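## Task

Take the foam block from the low shelf and set it on the bench top so that the whole block lies in the gap between the bench's line of cartons and the wall. The cartons have to stay where they were, neither moved nor rotated. The robot must not topple or be left leaning, or the task fails. The block has to stay there on its own; it does not count if the robot is still holding it in place at the end.

## Robot and tools

ROBOT. A LinearBot: a wheeled base that can drive forward, sideways and turn, with a column about 1.75 m high. A carriage slides on the column (lift_m, 0 to 1 m) and holds two identical six-joint arms, left and right, each ending in a two-finger gripper. Arm bases sit near 0.57 m + lift_m above the floor; carriage parts hang about 0.15 m lower. A hand reaches about 0.78 m from its shoulder but only about 0.38 m below its arm base, so low shelves need a low carriage. Hand: about 0.16 m long, 0.1 m wide, 0.14 m when open. Parked arm joints 1-6: 0, 0.05, 0.05, 1.45, 0, 0; parked, the robot is roughly 0.95 m wide and 0.7 m long. Cameras: carriage_camera (fixed, facing forward, tilted about 20 degrees down), left_wrist_camera and right_wrist_camera (looking out past the fingertips); images are 672x504.

FRAMES. Base frame: origin on the floor below the base centre, x forward, y left, z up. left_hand and right_hand are the midpoints between each gripper's pads, in the base frame, with quat_wxyz; the hand's z runs along the fingers and the fingers open along its y. A hand pointing straight up with joints 1, 5, 6 at 0 reads (1, 0, 0, 0). Hand readings drift from truth, more at long reach. base_odometry is relative to the base pose at scene start and counts wheel rotation, so slipping shows as motion; heading is positive leftward, -3.142 to 3.142.

execute_actions. Arguments: "actions", a list holding zero or one action, and optional "cameras" (list of camera names, or "all"; omitted or null means all, [] means none). An action may hold "base", "joints", or both; they start at once. "base" takes a single key, each a relative offset from where the last reported state put the base: translate_m (metres, forward +, -2 to 2), strafe_m (metres, left +, -2 to 2), rotate_rad (radians, counter-clockwise +, -6.3 to 6.3). "joints" is one dictionary covering both arms and the lift, with absolute targets by name: lift_m (m, 0 to 1); left_joint1_rad to left_joint6_rad, left_gripper_m, and the same right_ names. Ranges: joint1 -2.617 to 3.054 (arm swing about vertical, 0 ahead, + to the left); joint2 0 to 3.141 (shoulder: 0 upper arm pointing back level, 1.57 vertical, 3.14 pointing forward level); joint3 0 to 3.141 (elbow, 0 folded, 3.14 straight); joint4 -1.57 to 1.57 (wrist pitch, + lifts fingertips); joint5 -1.57 to 1.57 (wrist yaw, + swings fingertips to the right, opposite sense to joint1); joint6 -2.094 to 2.094 (roll about the finger axis, + clockwise viewed from the forearm); gripper_m 0 to 0.093 (pad gap in metres). Done tolerances: lift 0.004, joint1/5/6 0.02, joint2/3 0.055, joint4 0.04, gripper 0.004. Arm joints move up to 1.8 rad/s (1-3) and 2.7 rad/s (4-6); one action lasts at most 15 s. Any unknown key or value out of range rejects the call and nothing moves. Joints or base not named may keep pushing toward earlier targets. An empty list only reports state and images.

RESULTS. The "pictures" line gives image order. base_status and joint_status: "done" (for the base, wheels turned the commanded amount even if slipping; tiny moves may stop short yet say done), "off_target" (resting away from target, maybe still pushing; normal for a gripper holding something), "contact_stop" or "time_out" (target dropped, holds where it stopped), "not_followed" (a self-collision check withheld that arm's targets; see the "joint command not followed" and "cause:" lines; the gripper still acts, and withheld targets may be retried later), "limit_stop_at_motor_heat". on_its_own covers uncommanded parts; "held at" is a held target, not the position. motor_effort: percent of max, + toward higher joint values, peak in brackets; noisy with fixed per-motor bias. Lift effort grows with load; if it keeps dropping while lowering, a hand or its load is resting on something. drive_wheels larger at rest than after free motion means the base is pressing something. Joint torques are raw drive outputs with offsets and noise. MOTOR HOT warns from 75 °C; OVER-TEMPERATURE FAULT at 90 °C halts that arm 10 s, and at 100 °C the arm goes limp and falls. "ARM HIT" means an arm struck the robot hard. If a result reports a stop, later motion calls in that same reply are skipped.

OTHER TOOLS. wait: "seconds" 0 to 10, no new command. zoom_image: "camera" and "region" [x0, y0, x1, y1] in pixels from the top-left, at most 504x504, on a camera's latest full image. read_manual: "section" (only "licences"); no motion. finished_scene: "scene" (1 or 2) ends that scene for good once the last command has been held, reports success and gives the next task.

CAUTIONS. The base may be stopped by contact, often late; after that back off about 0.2 m the way you came (or turn back), again if still pressed, and a retry of a spuriously stopped move usually succeeds. Arms are unwatched during turns and when arm joints are commanded; the base can roll about 0.3 m further after an arm touches something. The base may slide under a table lip the column then strikes; reversing into such a lip can tip the robot. Arms and grippers have no contact stop and snap to targets once freed. Tipping risk grows with a high carriage, stretched arms, loads, pulling, and sudden stops; about 1.5 kg per hand with both arms forward can topple it, and only pictures reveal a lean. A level hand sags 10-17 cm per kg; a straight arm may not lift 1 kg. Grip force is about 45-60 N per pad. Keep the arms from hitting or pressing on each other; if a command is withheld, move only the blocked arm clear first, then the other in a later action. Stretched arms heat quickly even empty. Loose objects may get brief outside shoves. Do not bump the cartons, release the item so it rests unaided, and avoid drops, slams and hard pushes.

Each tool is called after "Emit:" in YAML: its name, and indented under it one key for each argument.

## Session

I'll start by looking at the current state and the camera images.

Emit:
execute_actions:
  actions: []

Scene clock: 0.00 s.
Joint torques (N m, as the arm reports them, + toward a larger angle): no reading
base_odometry: x=+0.000 y=+0.000 heading=+0.000 (m, m, rad; odometry frame)
base_status: not commanded
joint_positions: lift_m=+0.303 left_joint1_rad=+0.007 left_joint2_rad=+0.048 left_joint3_rad=+0.027 left_joint4_rad=+1.450 left_joint5_rad=+0.030 left_joint6_rad=-0.028 left_gripper_m=+0.094 right_joint1_rad=-0.007 right_joint2_rad=+0.038 right_joint3_rad=+0.060 right_joint4_rad=+1.406 right_joint5_rad=-0.012 right_joint6_rad=-0.039 right_gripper_m=+0.095
joint_status: not commanded
motor_effort: lift_m=+33 drive_wheels=-1 (%)
left_hand: x=+0.2992 y=+0.3385 z=+1.2835 quat_wxyz=(+0.997, +0.014, +0.071, -0.012) (m; base frame)
right_hand: x=+0.2966 y=-0.3417 z=+1.2916 quat_wxyz=(+0.997, -0.007, +0.071, -0.022) (m; base frame)
pictures: carriage_camera, left_wrist_camera, right_wrist_camera
Images, in order (width x height): carriage_camera 672x504, left_wrist_camera 672x504, right_wrist_camera 672x504.

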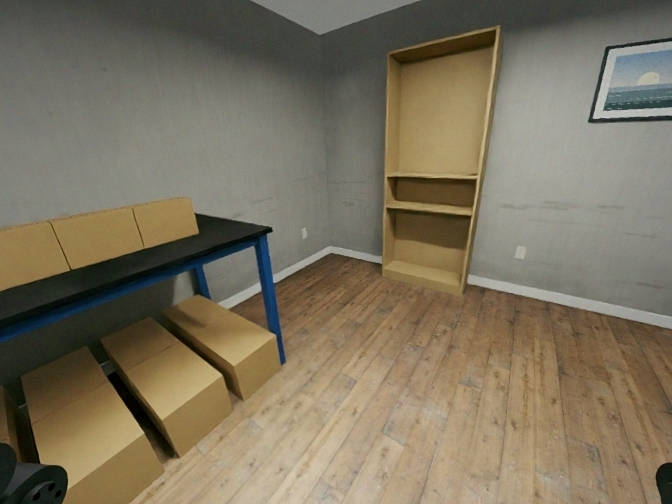

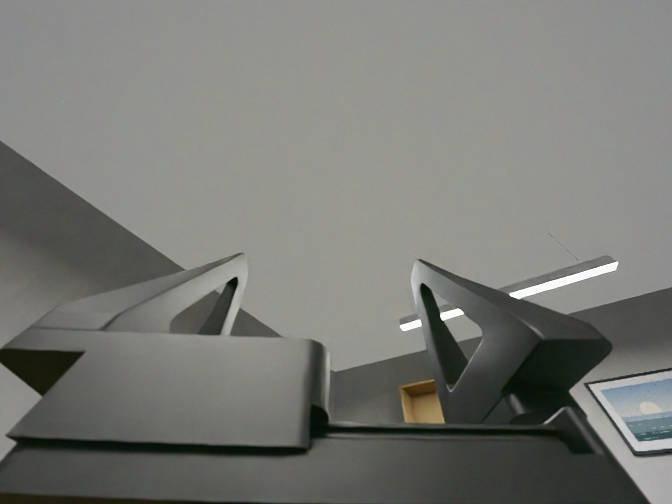

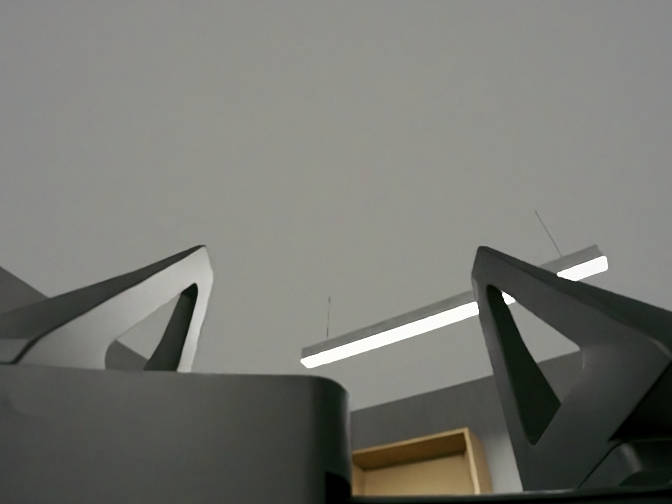

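Emit:
zoom_image:
  camera: "carriage_camera"
  region: [360, 140, 520, 300]

Emit:
zoom_image:
  camera: "carriage_camera"
  region: [0, 170, 336, 504]

Region (360, 140, 520, 300) of carriage_camera's 672x504 image, scaled by 3.150, with more detail than that image has.

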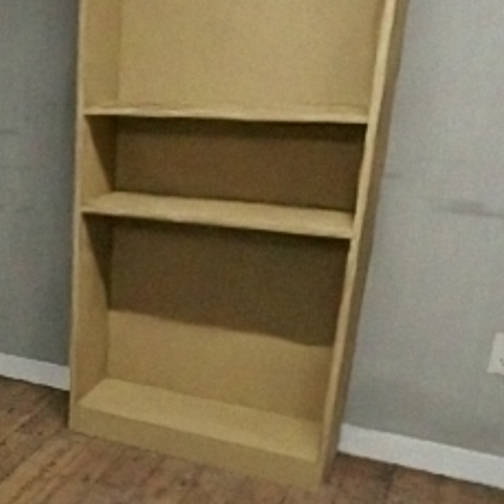

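Region (0, 170, 336, 504) of carriage_camera's 672x504 image, scaled by 1.500, with more detail than that image has; it fills the top 501 rows of this view, and the rest is white.

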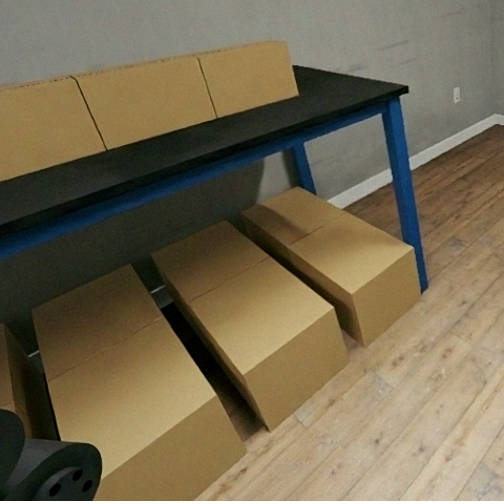

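Emit:
execute_actions:
  actions:
    - {"joints": {"left_joint1_rad": 0.3, "left_joint4_rad": 0.0, "left_joint5_rad": -1.5, "right_joint1_rad": -0.3, "right_joint4_rad": 0.0, "right_joint5_rad": 1.5}}

Scene clock: 2.73 s.
Joint torques (N m, as the arm reports them, + toward a larger angle): left_arm=[ 0.17  2.58  9.31  1.11 -0.14 -0.04] | right_arm=[-0.42  2.74  7.14  1.68  0.13  0.08]
base_odometry: x=+0.000 y=+0.000 heading=+0.000 (m, m, rad; odometry frame)
base_status: not commanded
joint_positions: lift_m=+0.303 left_joint1_rad=+0.296 left_joint2_rad=+0.048 left_joint3_rad=+0.027 left_joint4_rad=+0.004 left_joint5_rad=-1.495 left_joint6_rad=-0.028 left_gripper_m=+0.094 right_joint1_rad=-0.292 right_joint2_rad=+0.038 right_joint3_rad=+0.060 right_joint4_rad=+0.009 right_joint5_rad=+1.489 right_joint6_rad=-0.039 right_gripper_m=+0.095
joint_status: all done
motor_effort: lift_m=+34(34) drive_wheels=-2(2) (%)
left_hand: x=+0.2977 y=+0.5336 z=+1.0387 quat_wxyz=(+0.445, -0.555, +0.439, +0.549) (m; base frame)
right_hand: x=+0.2967 y=-0.5328 z=+1.0510 quat_wxyz=(+0.443, +0.547, +0.446, -0.552) (m; base frame)
pictures: carriage_camera, left_wrist_camera, right_wrist_camera
camera_calibration (this result's frames):
left_wrist_camera: T_world_to_cam=[[0.973607, 0.225076, 0.0378175, -0.452999], [0.154976, -0.530331, -0.833505, 1.11047], [-0.167546, 0.817368, -0.551215, 0.313981], [0, 0, 0, 1]] pos_world=[0.321553, 0.434238, 1.11578]
right_wrist_camera: T_world_to_cam=[[-0.980124, 0.198164, 0.00935909, 0.388074], [0.102969, 0.548479, -0.8298, 1.14467], [-0.16957, -0.812344, -0.557982, 0.326578], [0, 0, 0, 1]] pos_world=[0.317874, -0.439435, 1.12844]
Images, in order (width x height): carriage_camera 672x504, left_wrist_camera 672x504, right_wrist_camera 672x504.

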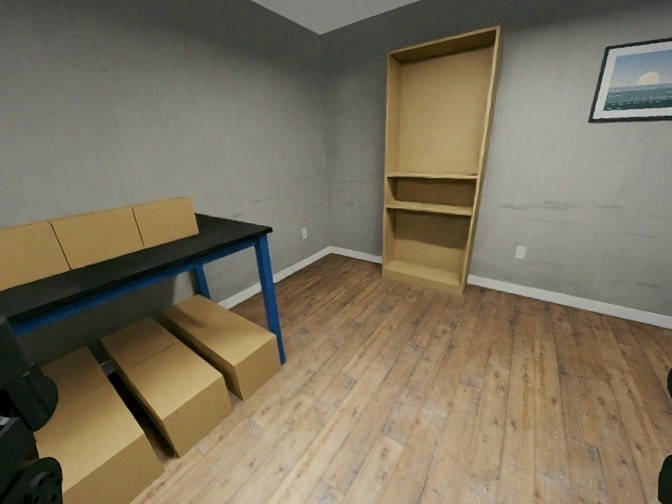

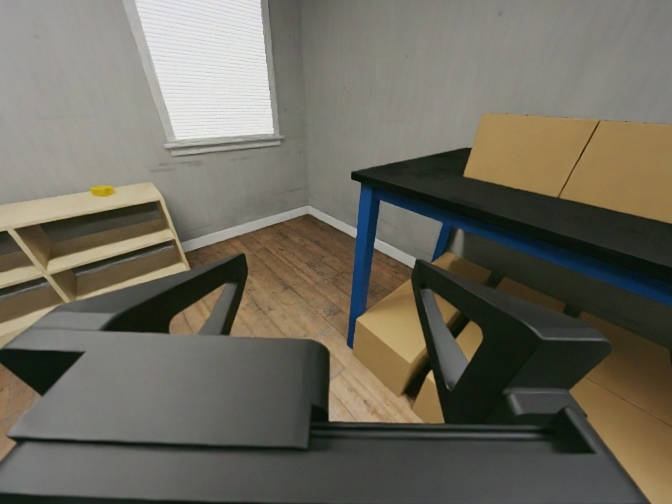

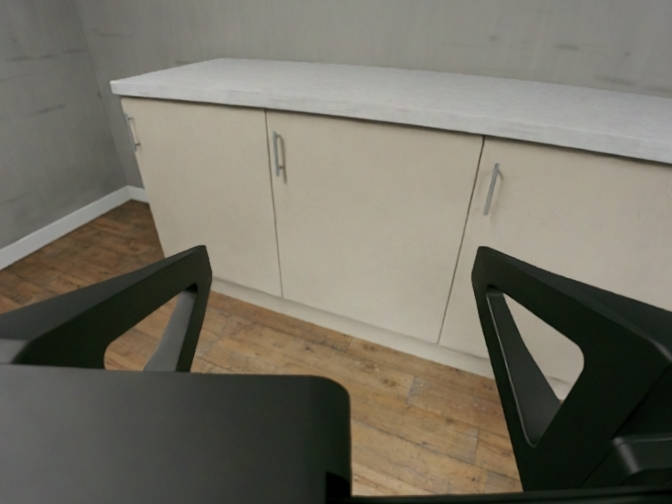

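Emit:
zoom_image:
  camera: "left_wrist_camera"
  region: [0, 150, 220, 330]

Emit:
zoom_image:
  camera: "left_wrist_camera"
  region: [300, 90, 672, 370]

Region (0, 150, 220, 330) of left_wrist_camera's 672x504 image, scaled by 2.291, with more detail than that image has; it fills the top 412 rows of this view, and the rest is white.

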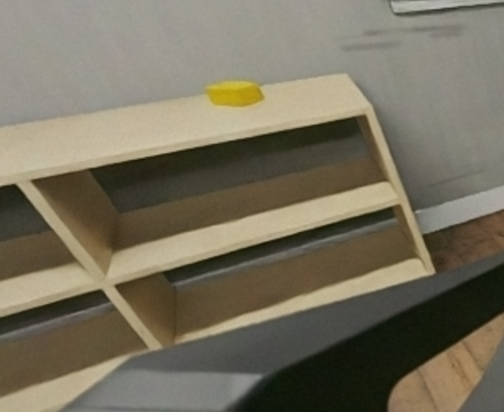

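Region (300, 90, 672, 370) of left_wrist_camera's 672x504 image, scaled by 1.355, with more detail than that image has; it fills the top 379 rows of this view, and the rest is white.

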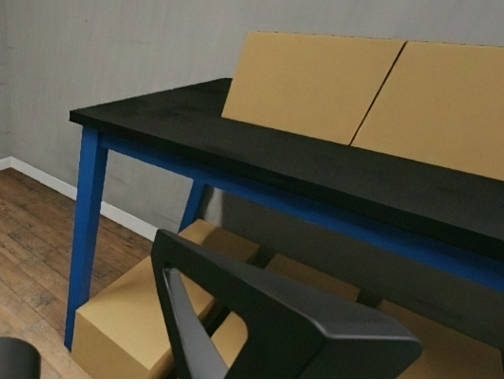

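Emit:
execute_actions:
  actions:
    - {"base": {"rotate_rad": 0.83}, "joints": {"left_joint1_rad": 1.62, "left_joint2_rad": 1.1, "left_joint3_rad": 0.8, "left_joint4_rad": 0.3, "left_joint5_rad": 0.0, "left_joint6_rad": 0.0, "right_joint1_rad": 0.0, "right_joint4_rad": 1.45, "right_joint5_rad": 0.0}}
  cameras: ["carriage_camera", "left_wrist_camera"]

Scene clock: 11.17 s.
Joint torques (N m, as the arm reports them, + toward a larger angle): left_arm=[-0.19 -4.7  12.01  1.88  0.04  0.  ] | right_arm=[ 0.87  4.29  5.67 -0.18 -0.05  0.08]
base_odometry: x=+0.000 y=+0.000 heading=+0.830 (m, m, rad; odometry frame)
base_status: done
joint_positions: lift_m=+0.303 left_joint1_rad=+1.620 left_joint2_rad=+1.106 left_joint3_rad=+0.778 left_joint4_rad=+0.296 left_joint5_rad=-0.007 left_joint6_rad=-0.005 left_gripper_m=+0.094 right_joint1_rad=-0.007 right_joint2_rad=+0.038 right_joint3_rad=+0.060 right_joint4_rad=+1.441 right_joint5_rad=+0.008 right_joint6_rad=-0.039 right_gripper_m=+0.095
joint_status: all done
motor_effort: lift_m=+32(33) drive_wheels=+0(9) (%)
left_hand: x=+0.2410 y=+0.7417 z=+1.1786 quat_wxyz=(+0.479, -0.523, +0.492, +0.505) (m; base frame)
right_hand: x=+0.2881 y=-0.3452 z=+1.2927 quat_wxyz=(+0.998, +0.003, +0.054, -0.023) (m; base frame)
pictures: carriage_camera, left_wrist_camera
camera_calibration (this result's frames):
left_wrist_camera: T_world_to_cam=[[0.997393, 0.0651665, 0.0309941, -0.32905], [0.0628858, -0.574268, -0.816248, 1.38067], [-0.0353931, 0.816069, -0.576869, 0.210809], [0, 0, 0, 1]] pos_world=[0.248828, 0.642286, 1.25878]
Images, in order (width x height): carriage_camera 672x504, left_wrist_camera 672x504.

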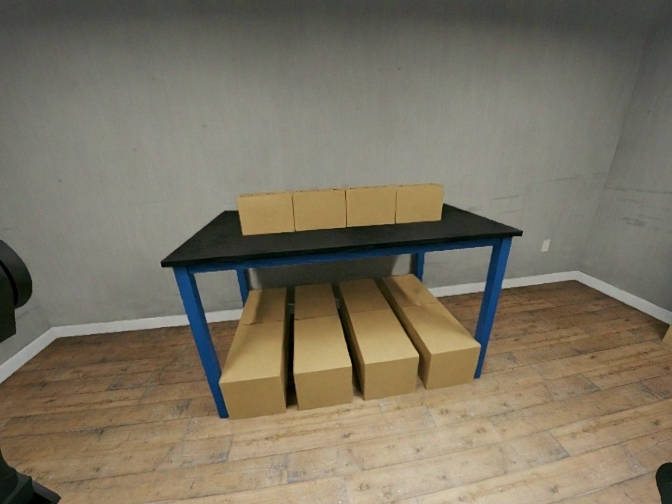

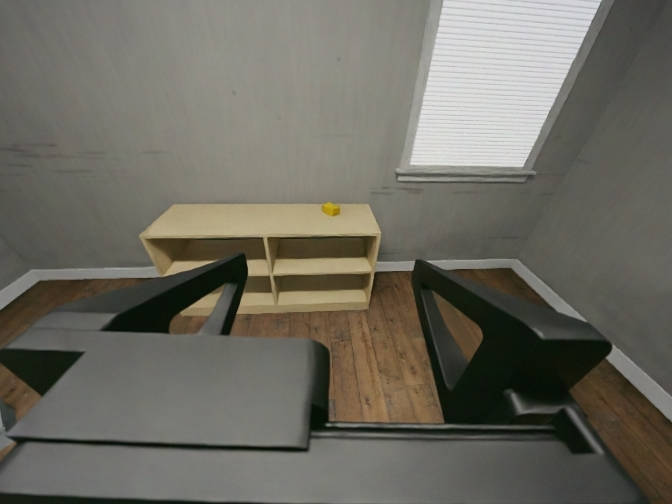

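Emit:
zoom_image:
  camera: "carriage_camera"
  region: [150, 170, 350, 290]

Emit:
zoom_image:
  camera: "carriage_camera"
  region: [340, 170, 540, 290]

Emit:
zoom_image:
  camera: "left_wrist_camera"
  region: [290, 185, 400, 250]

Emit:
zoom_image:
  camera: "left_wrist_camera"
  region: [130, 190, 420, 330]

Region (150, 170, 350, 290) of carriage_camera's 672x504 image, scaled by 2.520, with more detail than that image has; it fills the top 302 rows of this view, and the rest is white.

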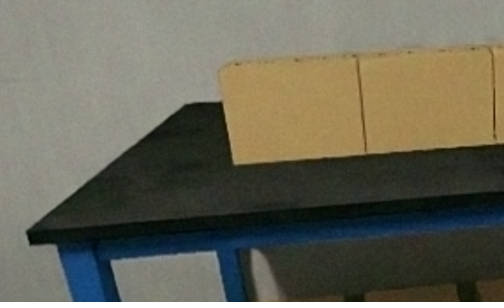

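Region (340, 170, 540, 290) of carriage_camera's 672x504 image, scaled by 2.520, with more detail than that image has; it fills the top 302 rows of this view, and the rest is white.

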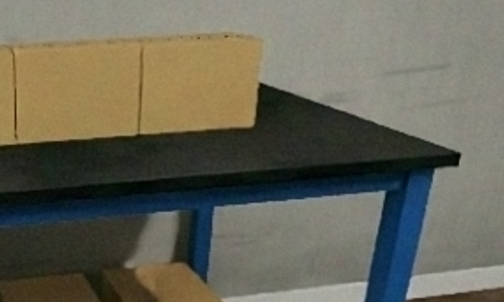

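Region (290, 185, 400, 250) of left_wrist_camera's 672x504 image, scaled by 4.582, with more detail than that image has; it fills the top 298 rows of this view, and the rest is white.

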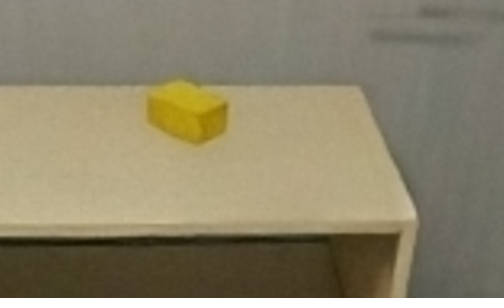

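Region (130, 190, 420, 330) of left_wrist_camera's 672x504 image, scaled by 1.738, with more detail than that image has; it fills the top 243 rows of this view, and the rest is white.

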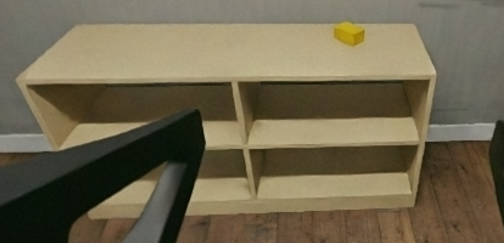

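Emit:
zoom_image:
  camera: "carriage_camera"
  region: [160, 250, 340, 430]

Emit:
zoom_image:
  camera: "carriage_camera"
  region: [370, 220, 550, 400]

Emit:
zoom_image:
  camera: "carriage_camera"
  region: [215, 180, 305, 245]

Region (160, 250, 340, 430) of carriage_camera's 672x504 image, scaled by 2.800, with more detail than that image has.

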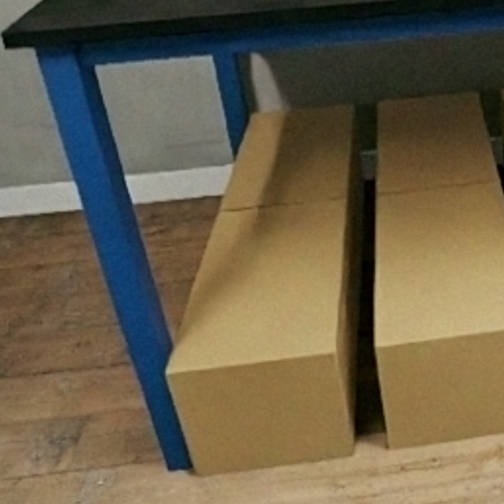

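Region (370, 220, 550, 400) of carriage_camera's 672x504 image, scaled by 2.800, with more detail than that image has.

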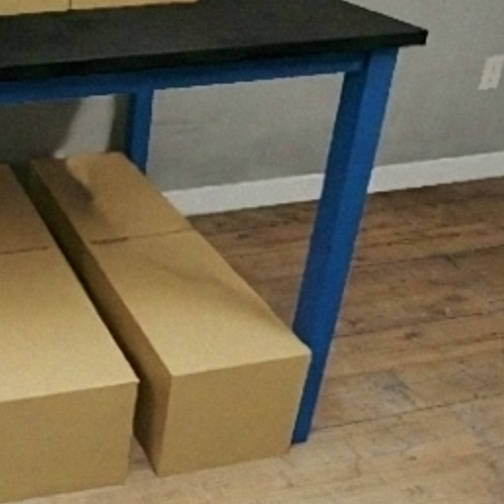

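Region (215, 180, 305, 245) of carriage_camera's 672x504 image, scaled by 5.600, with more detail than that image has.

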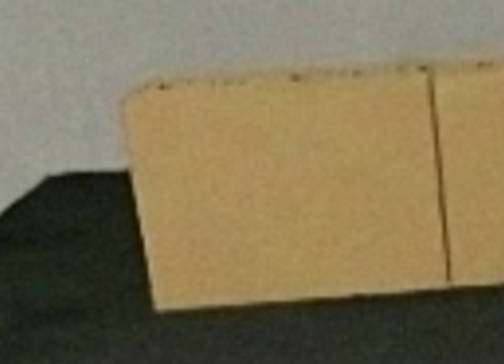

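Emit:
execute_actions:
  actions:
    - {"base": {"strafe_m": 1.15}, "joints": {"left_joint1_rad": 1.81, "left_joint2_rad": 2.147, "left_joint3_rad": 0.959, "left_joint4_rad": 0.054, "left_joint5_rad": 0.0, "left_joint6_rad": 0.0}}
  cameras: ["carriage_camera", "left_wrist_camera"]

Scene clock: 18.67 s.
Joint torques (N m, as the arm reports them, + toward a larger angle): left_arm=[ -0.32 -10.55   5.98   1.    -0.02   0.01] | right_arm=[ 0.87  4.29  5.69 -0.2  -0.05  0.08]
base_odometry: x=-0.849 y=+0.775 heading=+0.831 (m, m, rad; odometry frame)
base_status: done
joint_positions: lift_m=+0.303 left_joint1_rad=+1.812 left_joint2_rad=+2.147 left_joint3_rad=+0.955 left_joint4_rad=+0.049 left_joint5_rad=-0.002 left_joint6_rad=-0.005 left_gripper_m=+0.094 right_joint1_rad=-0.007 right_joint2_rad=+0.038 right_joint3_rad=+0.060 right_joint4_rad=+1.442 right_joint5_rad=+0.008 right_joint6_rad=-0.039 right_gripper_m=+0.095
joint_status: all done
motor_effort: lift_m=+36(34) drive_wheels=-8(10) (%)
left_hand: x=+0.1634 y=+0.7438 z=+0.7650 quat_wxyz=(+0.131, -0.771, +0.601, +0.167) (m; base frame)
right_hand: x=+0.2878 y=-0.3452 z=+1.2927 quat_wxyz=(+0.998, +0.003, +0.053, -0.023) (m; base frame)
pictures: carriage_camera, left_wrist_camera
camera_calibration (this result's frames):
left_wrist_camera: T_world_to_cam=[[0.962857, 0.269969, 0.00483032, -0.365565], [0.266025, -0.951551, 0.154213, 0.554184], [0.046229, -0.1472, -0.988026, 0.985385], [0, 0, 0, 1]] pos_world=[0.159007, 0.771074, 0.889889]
Images, in order (width x height): carriage_camera 672x504, left_wrist_camera 672x504.

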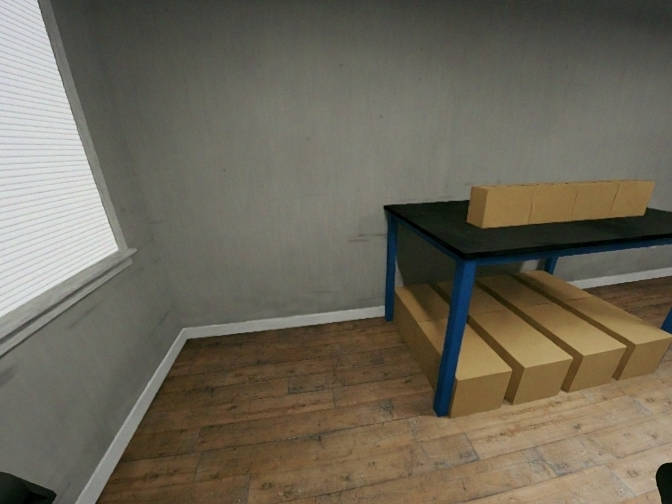

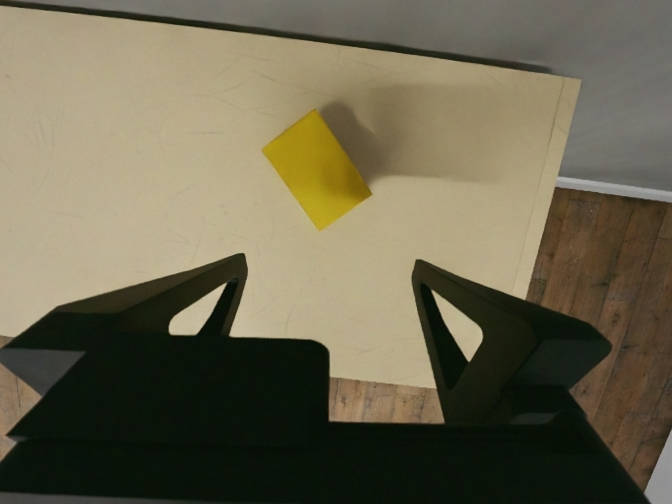

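Emit:
zoom_image:
  camera: "left_wrist_camera"
  region: [240, 90, 400, 250]

Emit:
zoom_image:
  camera: "left_wrist_camera"
  region: [168, 0, 672, 504]

Region (240, 90, 400, 250) of left_wrist_camera's 672x504 image, scaled by 3.150, with more detail than that image has.

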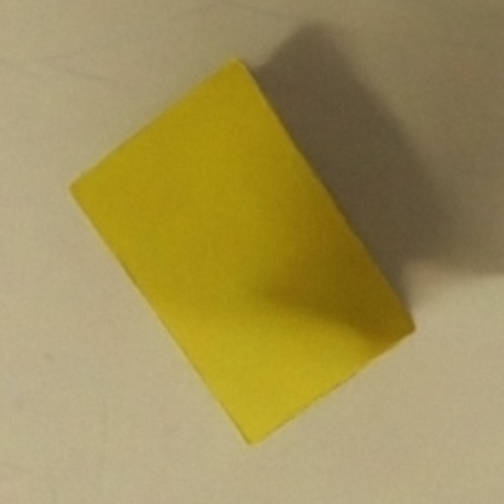

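Region (168, 0, 672, 504) of left_wrist_camera's 672x504 image, scaled by 1.000.

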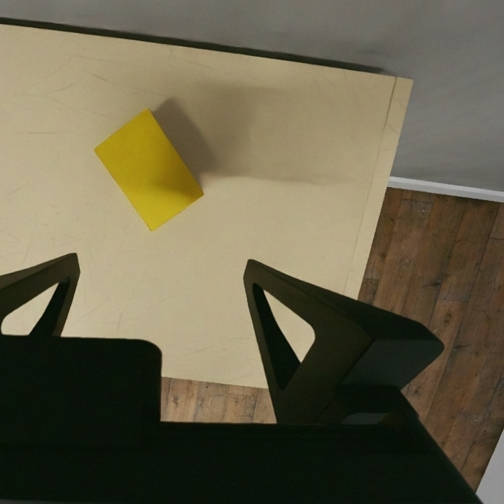

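Emit:
execute_actions:
  actions:
    - {"joints": {"left_joint1_rad": 1.746, "left_joint2_rad": 2.452, "left_joint3_rad": 1.39, "left_joint4_rad": -0.163, "left_joint5_rad": -0.278, "left_joint6_rad": -0.658}}
  cameras: ["left_wrist_camera"]

Scene clock: 21.33 s.
Joint torques (N m, as the arm reports them, + toward a larger angle): left_arm=[  0.17 -13.62   7.44   0.69  -0.29  -0.11] | right_arm=[ 0.87  4.27  5.67 -0.22 -0.05  0.08]
base_odometry: x=-0.849 y=+0.775 heading=+0.831 (m, m, rad; odometry frame)
base_status: not commanded
joint_positions: lift_m=+0.303 left_joint1_rad=+1.741 left_joint2_rad=+2.456 left_joint3_rad=+1.376 left_joint4_rad=-0.158 left_joint5_rad=-0.271 left_joint6_rad=-0.651 left_gripper_m=+0.094 right_joint1_rad=-0.007 right_joint2_rad=+0.038 right_joint3_rad=+0.060 right_joint4_rad=+1.442 right_joint5_rad=+0.008 right_joint6_rad=-0.039 right_gripper_m=+0.095
joint_status: all done
motor_effort: lift_m=+34(33) drive_wheels=-7(10) (%)
left_hand: x=+0.1370 y=+0.8000 z=+0.7256 quat_wxyz=(+0.071, -0.917, +0.337, +0.199) (m; base frame)
right_hand: x=+0.2877 y=-0.3452 z=+1.2927 quat_wxyz=(+0.998, +0.003, +0.053, -0.023) (m; base frame)
pictures: left_wrist_camera
camera_calibration (this result's frames):
left_wrist_camera: T_world_to_cam=[[0.625617, 0.78013, 0.000967461, -0.714256], [0.77045, -0.618048, 0.156283, 0.283331], [0.122519, -0.0970278, -0.987712, 0.905207], [0, 0, 0, 1]] pos_world=[0.117653, 0.820155, 0.850495]
Images, in order (width x height): left_wrist_camera 672x504.

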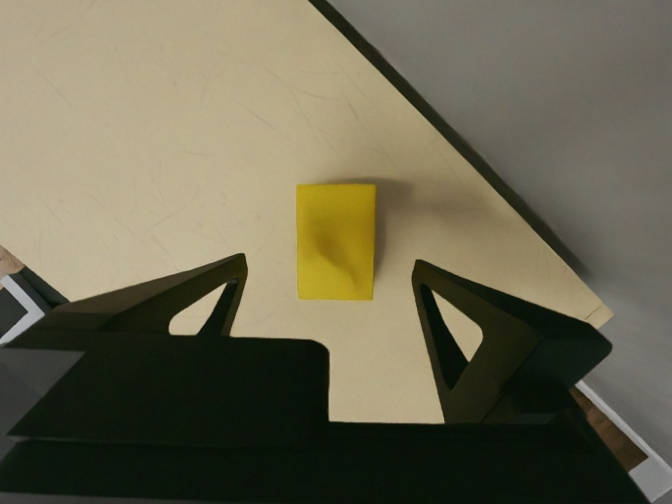

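Emit:
zoom_image:
  camera: "left_wrist_camera"
  region: [230, 160, 440, 330]

Region (230, 160, 440, 330) of left_wrist_camera's 672x504 image, scaled by 2.400, with more detail than that image has; it fills the top 408 rows of this view, and the rest is white.

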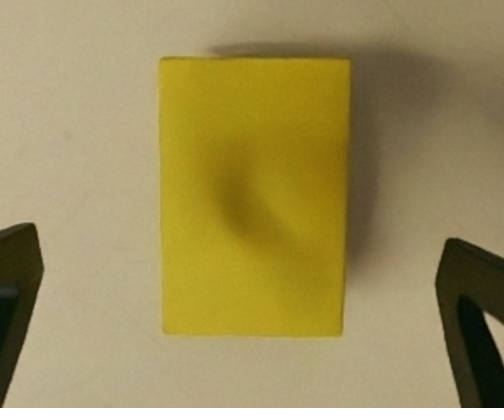

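Emit:
execute_actions:
  actions:
    - {"joints": {"lift_m": 0.233}}
  cameras: ["left_wrist_camera"]

Scene clock: 22.87 s.
Joint torques (N m, as the arm reports them, + toward a larger angle): left_arm=[  0.48 -13.63   7.6    0.71  -0.23  -0.12] | right_arm=[ 0.87  4.33  5.72 -0.25 -0.05  0.08]
base_odometry: x=-0.849 y=+0.775 heading=+0.831 (m, m, rad; odometry frame)
base_status: not commanded
joint_positions: lift_m=+0.233 left_joint1_rad=+1.741 left_joint2_rad=+2.456 left_joint3_rad=+1.376 left_joint4_rad=-0.163 left_joint5_rad=-0.277 left_joint6_rad=-0.651 left_gripper_m=+0.094 right_joint1_rad=-0.007 right_joint2_rad=+0.038 right_joint3_rad=+0.060 right_joint4_rad=+1.445 right_joint5_rad=+0.008 right_joint6_rad=-0.039 right_gripper_m=+0.095
joint_status: all done
motor_effort: lift_m=+30(31) drive_wheels=-8(8) (%)
left_hand: x=+0.1362 y=+0.7986 z=+0.6560 quat_wxyz=(+0.068, -0.918, +0.337, +0.200) (m; base frame)
right_hand: x=+0.2871 y=-0.3451 z=+1.2235 quat_wxyz=(+0.998, +0.003, +0.052, -0.023) (m; base frame)
pictures: left_wrist_camera
camera_calibration (this result's frames):
left_wrist_camera: T_world_to_cam=[[0.624156, 0.781274, -0.00637277, -0.708572], [0.772297, -0.615709, 0.156395, 0.291736], [0.118263, -0.102536, -0.987674, 0.841372], [0, 0, 0, 1]] pos_world=[0.117449, 0.819484, 0.780859]
Images, in order (width x height): left_wrist_camera 672x504.

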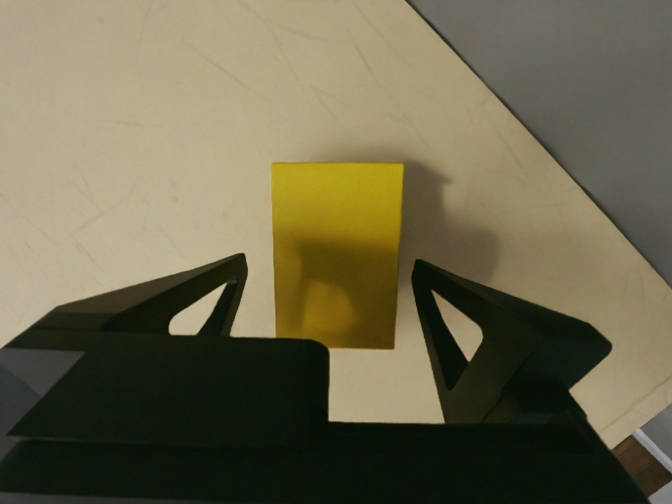

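Emit:
zoom_image:
  camera: "left_wrist_camera"
  region: [220, 140, 460, 370]

Region (220, 140, 460, 370) of left_wrist_camera's 672x504 image, scaled by 2.100, with more detail than that image has; it fills the top 483 rows of this view, and the rest is white.

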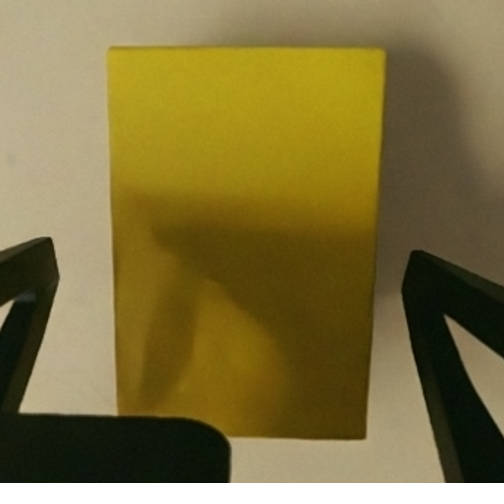

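Emit:
execute_actions:
  actions:
    - {"joints": {"left_gripper_m": 0.045}}
  cameras: ["left_wrist_camera"]

Scene clock: 24.00 s.
Joint torques (N m, as the arm reports them, + toward a larger angle): left_arm=[  0.45 -13.71   7.51   0.72  -0.26  -0.09] | right_arm=[ 0.86  4.29  5.59 -0.25 -0.05  0.08]
base_odometry: x=-0.849 y=+0.775 heading=+0.831 (m, m, rad; odometry frame)
base_status: not commanded
joint_positions: lift_m=+0.233 left_joint1_rad=+1.741 left_joint2_rad=+2.456 left_joint3_rad=+1.376 left_joint4_rad=-0.163 left_joint5_rad=-0.276 left_joint6_rad=-0.651 left_gripper_m=+0.057 right_joint1_rad=-0.007 right_joint2_rad=+0.038 right_joint3_rad=+0.060 right_joint4_rad=+1.445 right_joint5_rad=+0.008 right_joint6_rad=-0.039 right_gripper_m=+0.095
joint_status: left_gripper_m off_target (ended at +0.057, target +0.045)
motor_effort: lift_m=+29(30) drive_wheels=-9(9) (%)
left_hand: x=+0.1363 y=+0.7986 z=+0.6560 quat_wxyz=(+0.068, -0.918, +0.337, +0.200) (m; base frame)
right_hand: x=+0.2871 y=-0.3451 z=+1.2235 quat_wxyz=(+0.998, +0.003, +0.052, -0.023) (m; base frame)
pictures: left_wrist_camera
camera_calibration (this result's frames):
left_wrist_camera: T_world_to_cam=[[0.624254, 0.781197, -0.00610285, -0.708752], [0.772166, -0.615814, 0.156632, 0.291647], [0.118602, -0.102491, -0.987638, 0.841243], [0, 0, 0, 1]] pos_world=[0.117469, 0.819495, 0.780837]
Images, in order (width x height): left_wrist_camera 672x504.

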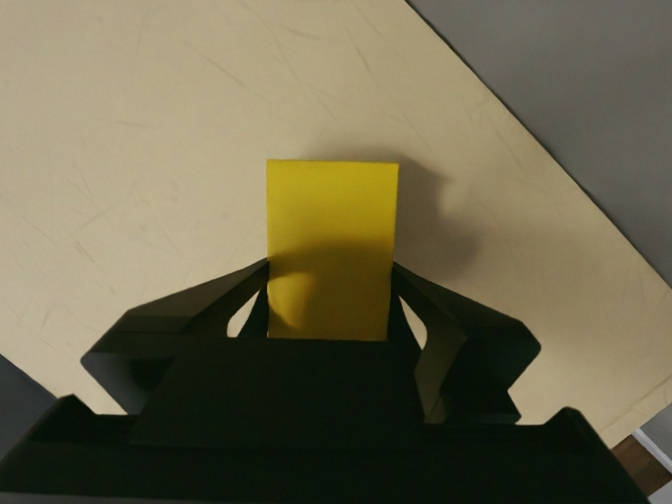

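Emit:
execute_actions:
  actions: []
  cameras: ["carriage_camera"]

Emit:
zoom_image:
  camera: "carriage_camera"
  region: [370, 150, 560, 340]

Emit:
zoom_image:
  camera: "carriage_camera"
  region: [370, 270, 540, 440]

Scene clock: 24.23 s.
Joint torques (N m, as the arm reports them, + toward a larger angle): left_arm=[  0.39 -13.73   7.46   0.71  -0.26  -0.12] | right_arm=[ 0.86  4.3   5.66 -0.25 -0.05  0.08]
base_odometry: x=-0.849 y=+0.775 heading=+0.831 (m, m, rad; odometry frame)
base_status: not commanded
joint_positions: lift_m=+0.233 left_joint1_rad=+1.741 left_joint2_rad=+2.456 left_joint3_rad=+1.376 left_joint4_rad=-0.163 left_joint5_rad=-0.276 left_joint6_rad=-0.651 left_gripper_m=+0.057 right_joint1_rad=-0.007 right_joint2_rad=+0.038 right_joint3_rad=+0.060 right_joint4_rad=+1.445 right_joint5_rad=+0.008 right_joint6_rad=-0.039 right_gripper_m=+0.095
joint_status: left_gripper_m off_target (ended at +0.057, target +0.045)
motor_effort: lift_m=+29(30) drive_wheels=-8(9) (%)
left_hand: x=+0.1363 y=+0.7986 z=+0.6560 quat_wxyz=(+0.068, -0.918, +0.337, +0.200) (m; base frame)
right_hand: x=+0.2871 y=-0.3451 z=+1.2235 quat_wxyz=(+0.998, +0.003, +0.052, -0.023) (m; base frame)
pictures: carriage_camera
camera_calibration (this result's frames):
carriage_camera: T_world_to_cam=[[0.0169637, -0.998857, -0.0446768, 0.0539871], [-0.354246, 0.0357806, -0.934468, 1.18533], [0.934998, 0.0316786, -0.353234, 0.267266], [0, 0, 0, 1]] pos_world=[0.16909, 0.00304684, 1.20448]
Images, in order (width x height): carriage_camera 672x504.

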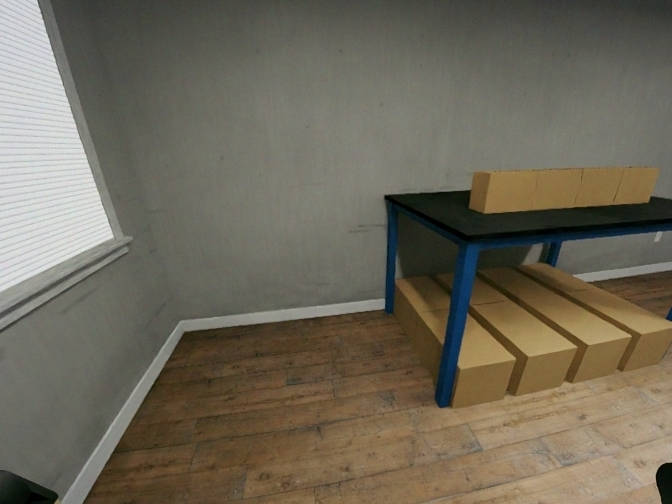

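Region (370, 150, 560, 340) of carriage_camera's 672x504 image, scaled by 2.653, with more detail than that image has.

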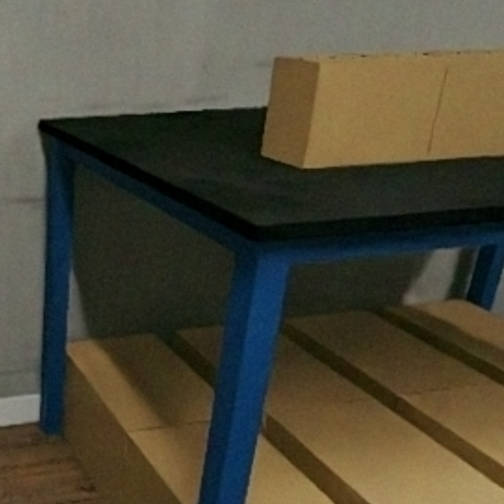

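Region (370, 270, 540, 440) of carriage_camera's 672x504 image, scaled by 2.965, with more detail than that image has.

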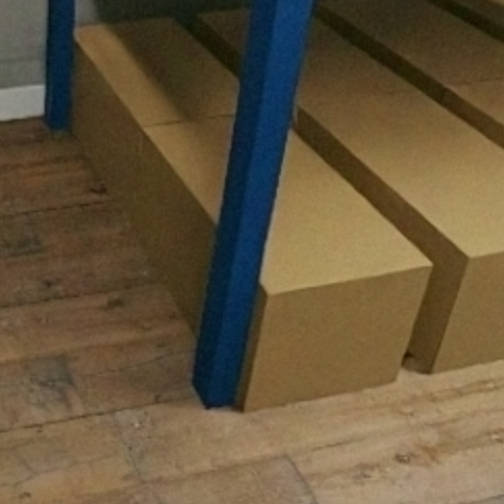

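Emit:
execute_actions:
  actions:
    - {"base": {"rotate_rad": -1.588}, "joints": {"lift_m": 0.6, "left_joint1_rad": 0.15, "left_joint2_rad": 1.45, "left_joint3_rad": 0.39}}
  cameras: ["carriage_camera", "left_wrist_camera"]

Scene clock: 29.93 s.
Joint torques (N m, as the arm reports them, + toward a larger angle): left_arm=[-0.34 -5.44  4.18  0.69 -0.24 -0.14] | right_arm=[ 0.85  4.25  5.64 -0.26 -0.03  0.08]
base_odometry: x=-0.849 y=+0.775 heading=-0.757 (m, m, rad; odometry frame)
base_status: done
joint_positions: lift_m=+0.600 left_joint1_rad=+0.154 left_joint2_rad=+1.461 left_joint3_rad=+0.413 left_joint4_rad=-0.156 left_joint5_rad=-0.276 left_joint6_rad=-0.651 left_gripper_m=+0.057 right_joint1_rad=-0.007 right_joint2_rad=+0.038 right_joint3_rad=+0.060 right_joint4_rad=+1.445 right_joint5_rad=+0.007 right_joint6_rad=-0.039 right_gripper_m=+0.095
joint_status: all done
motor_effort: lift_m=+36(44) drive_wheels=+0(4) (%)
left_hand: x=+0.5030 y=+0.4283 z=+1.1266 quat_wxyz=(+0.208, -0.405, +0.886, +0.087) (m; base frame)
right_hand: x=+0.2869 y=-0.3449 z=+1.5900 quat_wxyz=(+0.998, +0.003, +0.051, -0.023) (m; base frame)
pictures: carriage_camera, left_wrist_camera
camera_calibration (this result's frames):
carriage_camera: T_world_to_cam=[[0.0169637, -0.998857, -0.0446768, 0.0703639], [-0.354246, 0.0357806, -0.934468, 1.52787], [0.934998, 0.0316786, -0.353234, 0.396749], [0, 0, 0, 1]] pos_world=[0.16909, 0.00304684, 1.57104]
left_wrist_camera: T_world_to_cam=[[0.770885, -0.636655, 0.020178, -0.141635], [-0.633532, -0.763044, 0.128065, 0.509058], [-0.0661362, -0.111506, -0.991561, 1.32577], [0, 0, 0, 1]] pos_world=[0.51937, 0.446093, 1.25224]
Images, in order (width x height): carriage_camera 672x504, left_wrist_camera 672x504.

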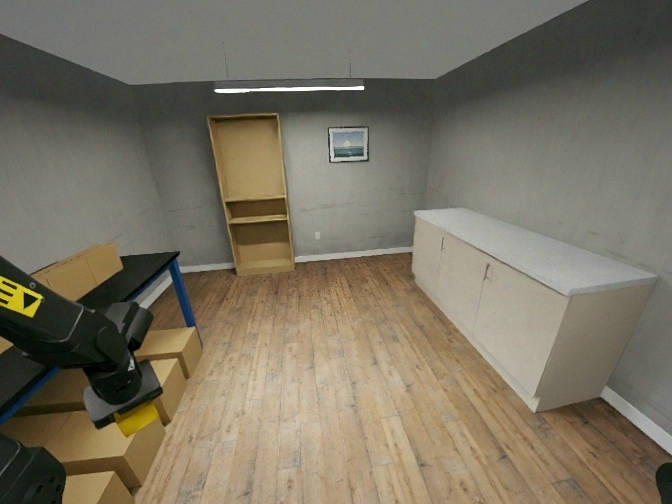

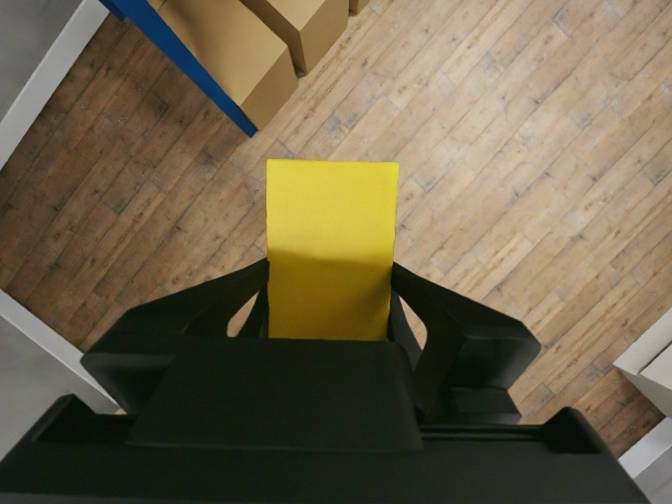

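Emit:
zoom_image:
  camera: "left_wrist_camera"
  region: [60, 0, 400, 200]

Emit:
zoom_image:
  camera: "carriage_camera"
  region: [0, 220, 284, 504]

Region (60, 0, 400, 200) of left_wrist_camera's 672x504 image, scaled by 1.482, with more detail than that image has; it fills the top 296 rows of this view, and the rest is white.

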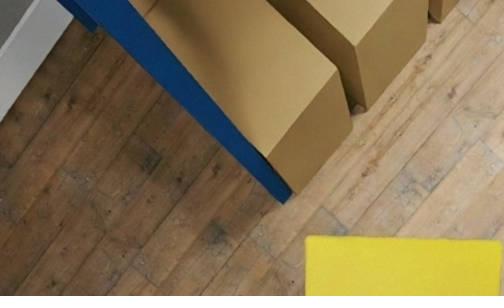

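Region (0, 220, 284, 504) of carriage_camera's 672x504 image, scaled by 1.775, with more detail than that image has.

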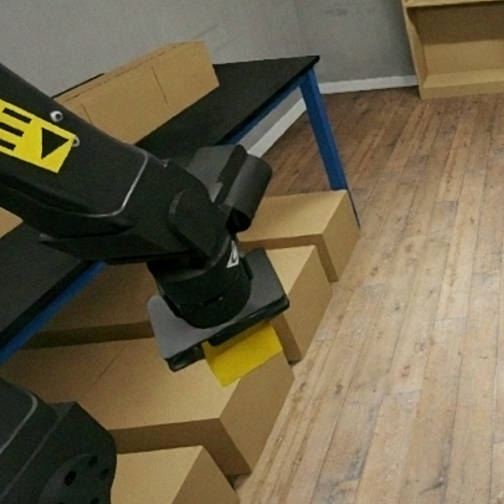

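Emit:
execute_actions:
  actions:
    - {"base": {"strafe_m": 1.3}, "joints": {"left_joint1_rad": 0.2, "left_joint2_rad": 1.25, "left_joint3_rad": 0.5, "left_joint4_rad": -0.384, "left_joint5_rad": 0.0, "left_joint6_rad": 0.0}}
  cameras: ["carriage_camera", "left_wrist_camera"]

Scene clock: 36.20 s.
Joint torques (N m, as the arm reports them, + toward a larger angle): left_arm=[ 0.16 -4.    9.25  0.91 -0.06 -0.01] | right_arm=[ 0.85  4.32  5.66 -0.24 -0.03  0.08]
base_odometry: x=+0.045 y=+1.719 heading=-0.758 (m, m, rad; odometry frame)
base_status: done
joint_positions: lift_m=+0.600 left_joint1_rad=+0.197 left_joint2_rad=+1.254 left_joint3_rad=+0.485 left_joint4_rad=-0.381 left_joint5_rad=-0.003 left_joint6_rad=-0.007 left_gripper_m=+0.057 right_joint1_rad=-0.007 right_joint2_rad=+0.038 right_joint3_rad=+0.060 right_joint4_rad=+1.445 right_joint5_rad=+0.007 right_joint6_rad=-0.039 right_gripper_m=+0.095
joint_status: all done
motor_effort: lift_m=+36(36) drive_wheels=-8(11) (%)
left_hand: x=+0.5128 y=+0.3942 z=+1.1689 quat_wxyz=(+0.207, -0.100, +0.973, +0.021) (m; base frame)
right_hand: x=+0.2869 y=-0.3449 z=+1.5900 quat_wxyz=(+0.998, +0.003, +0.051, -0.023) (m; base frame)
pictures: carriage_camera, left_wrist_camera
camera_calibration (this result's frames):
carriage_camera: T_world_to_cam=[[0.0169637, -0.998857, -0.0446768, 0.0703639], [-0.354246, 0.0357806, -0.934468, 1.52787], [0.934998, 0.0316786, -0.353234, 0.396749], [0, 0, 0, 1]] pos_world=[0.16909, 0.00304684, 1.57104]
left_wrist_camera: T_world_to_cam=[[0.230415, -0.973084, 0.00411125, 0.256859], [-0.960376, -0.226721, 0.162099, 0.400175], [-0.156803, -0.0412982, -0.986766, 1.37778], [0, 0, 0, 1]] pos_world=[0.541176, 0.397573, 1.29362]
Images, in order (width x height): carriage_camera 672x504, left_wrist_camera 672x504.

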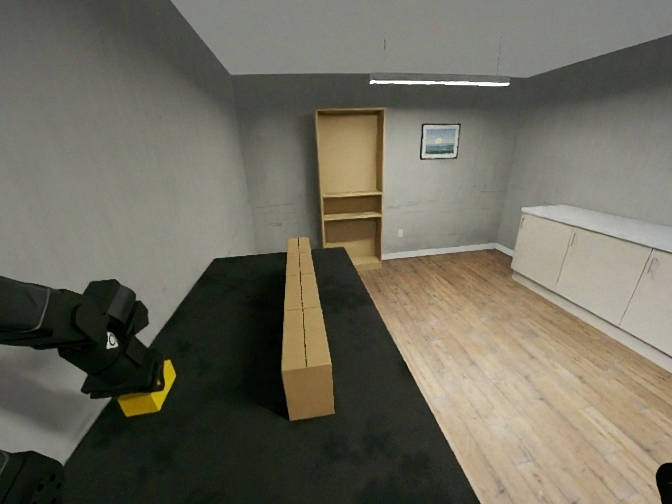

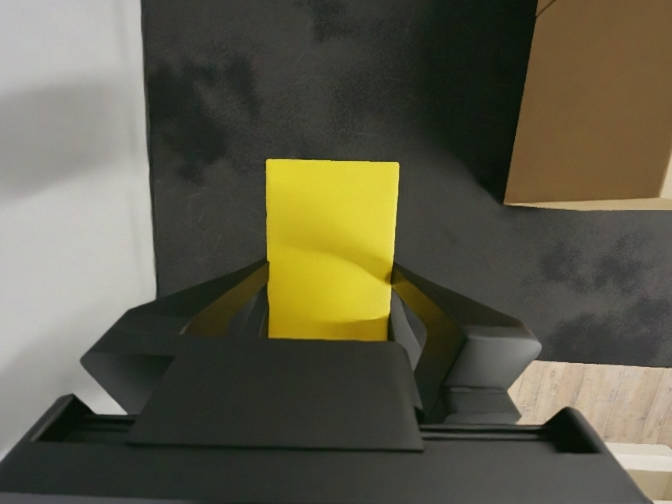

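Emit:
zoom_image:
  camera: "carriage_camera"
  region: [250, 320, 370, 440]

Emit:
zoom_image:
  camera: "left_wrist_camera"
  region: [430, 0, 672, 400]

Emit:
zoom_image:
  camera: "carriage_camera"
  region: [0, 250, 254, 504]

Region (250, 320, 370, 440) of carriage_camera's 672x504 image, scaled by 4.200, with more detail than that image has.

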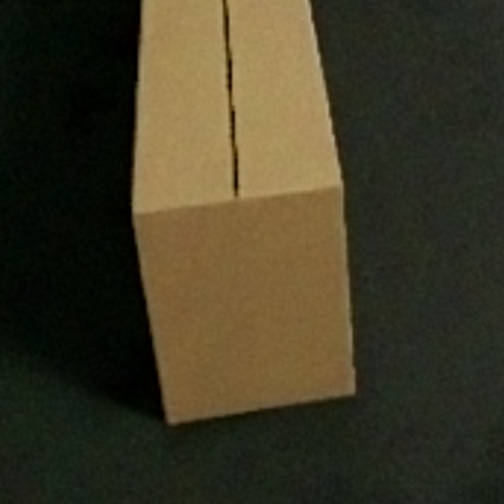

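Region (430, 0, 672, 400) of left_wrist_camera's 672x504 image, scaled by 1.260, with more detail than that image has; it fills the left 305 columns of this view, and the rest is white.

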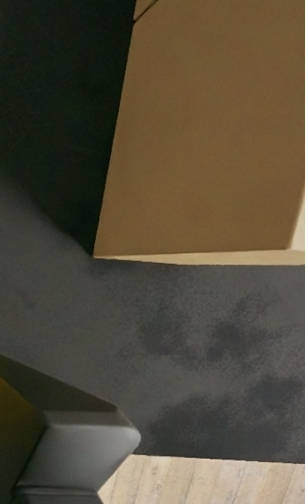

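Region (0, 250, 254, 504) of carriage_camera's 672x504 image, scaled by 1.984, with more detail than that image has.

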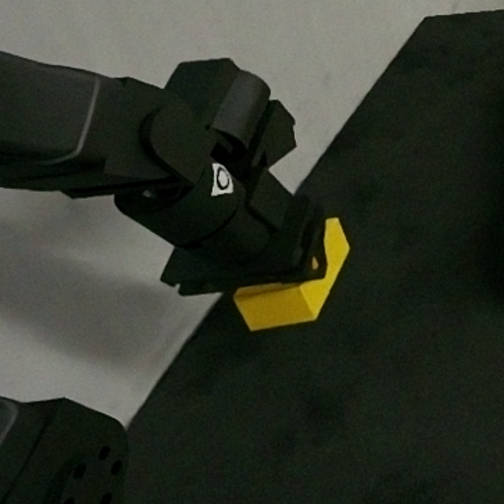

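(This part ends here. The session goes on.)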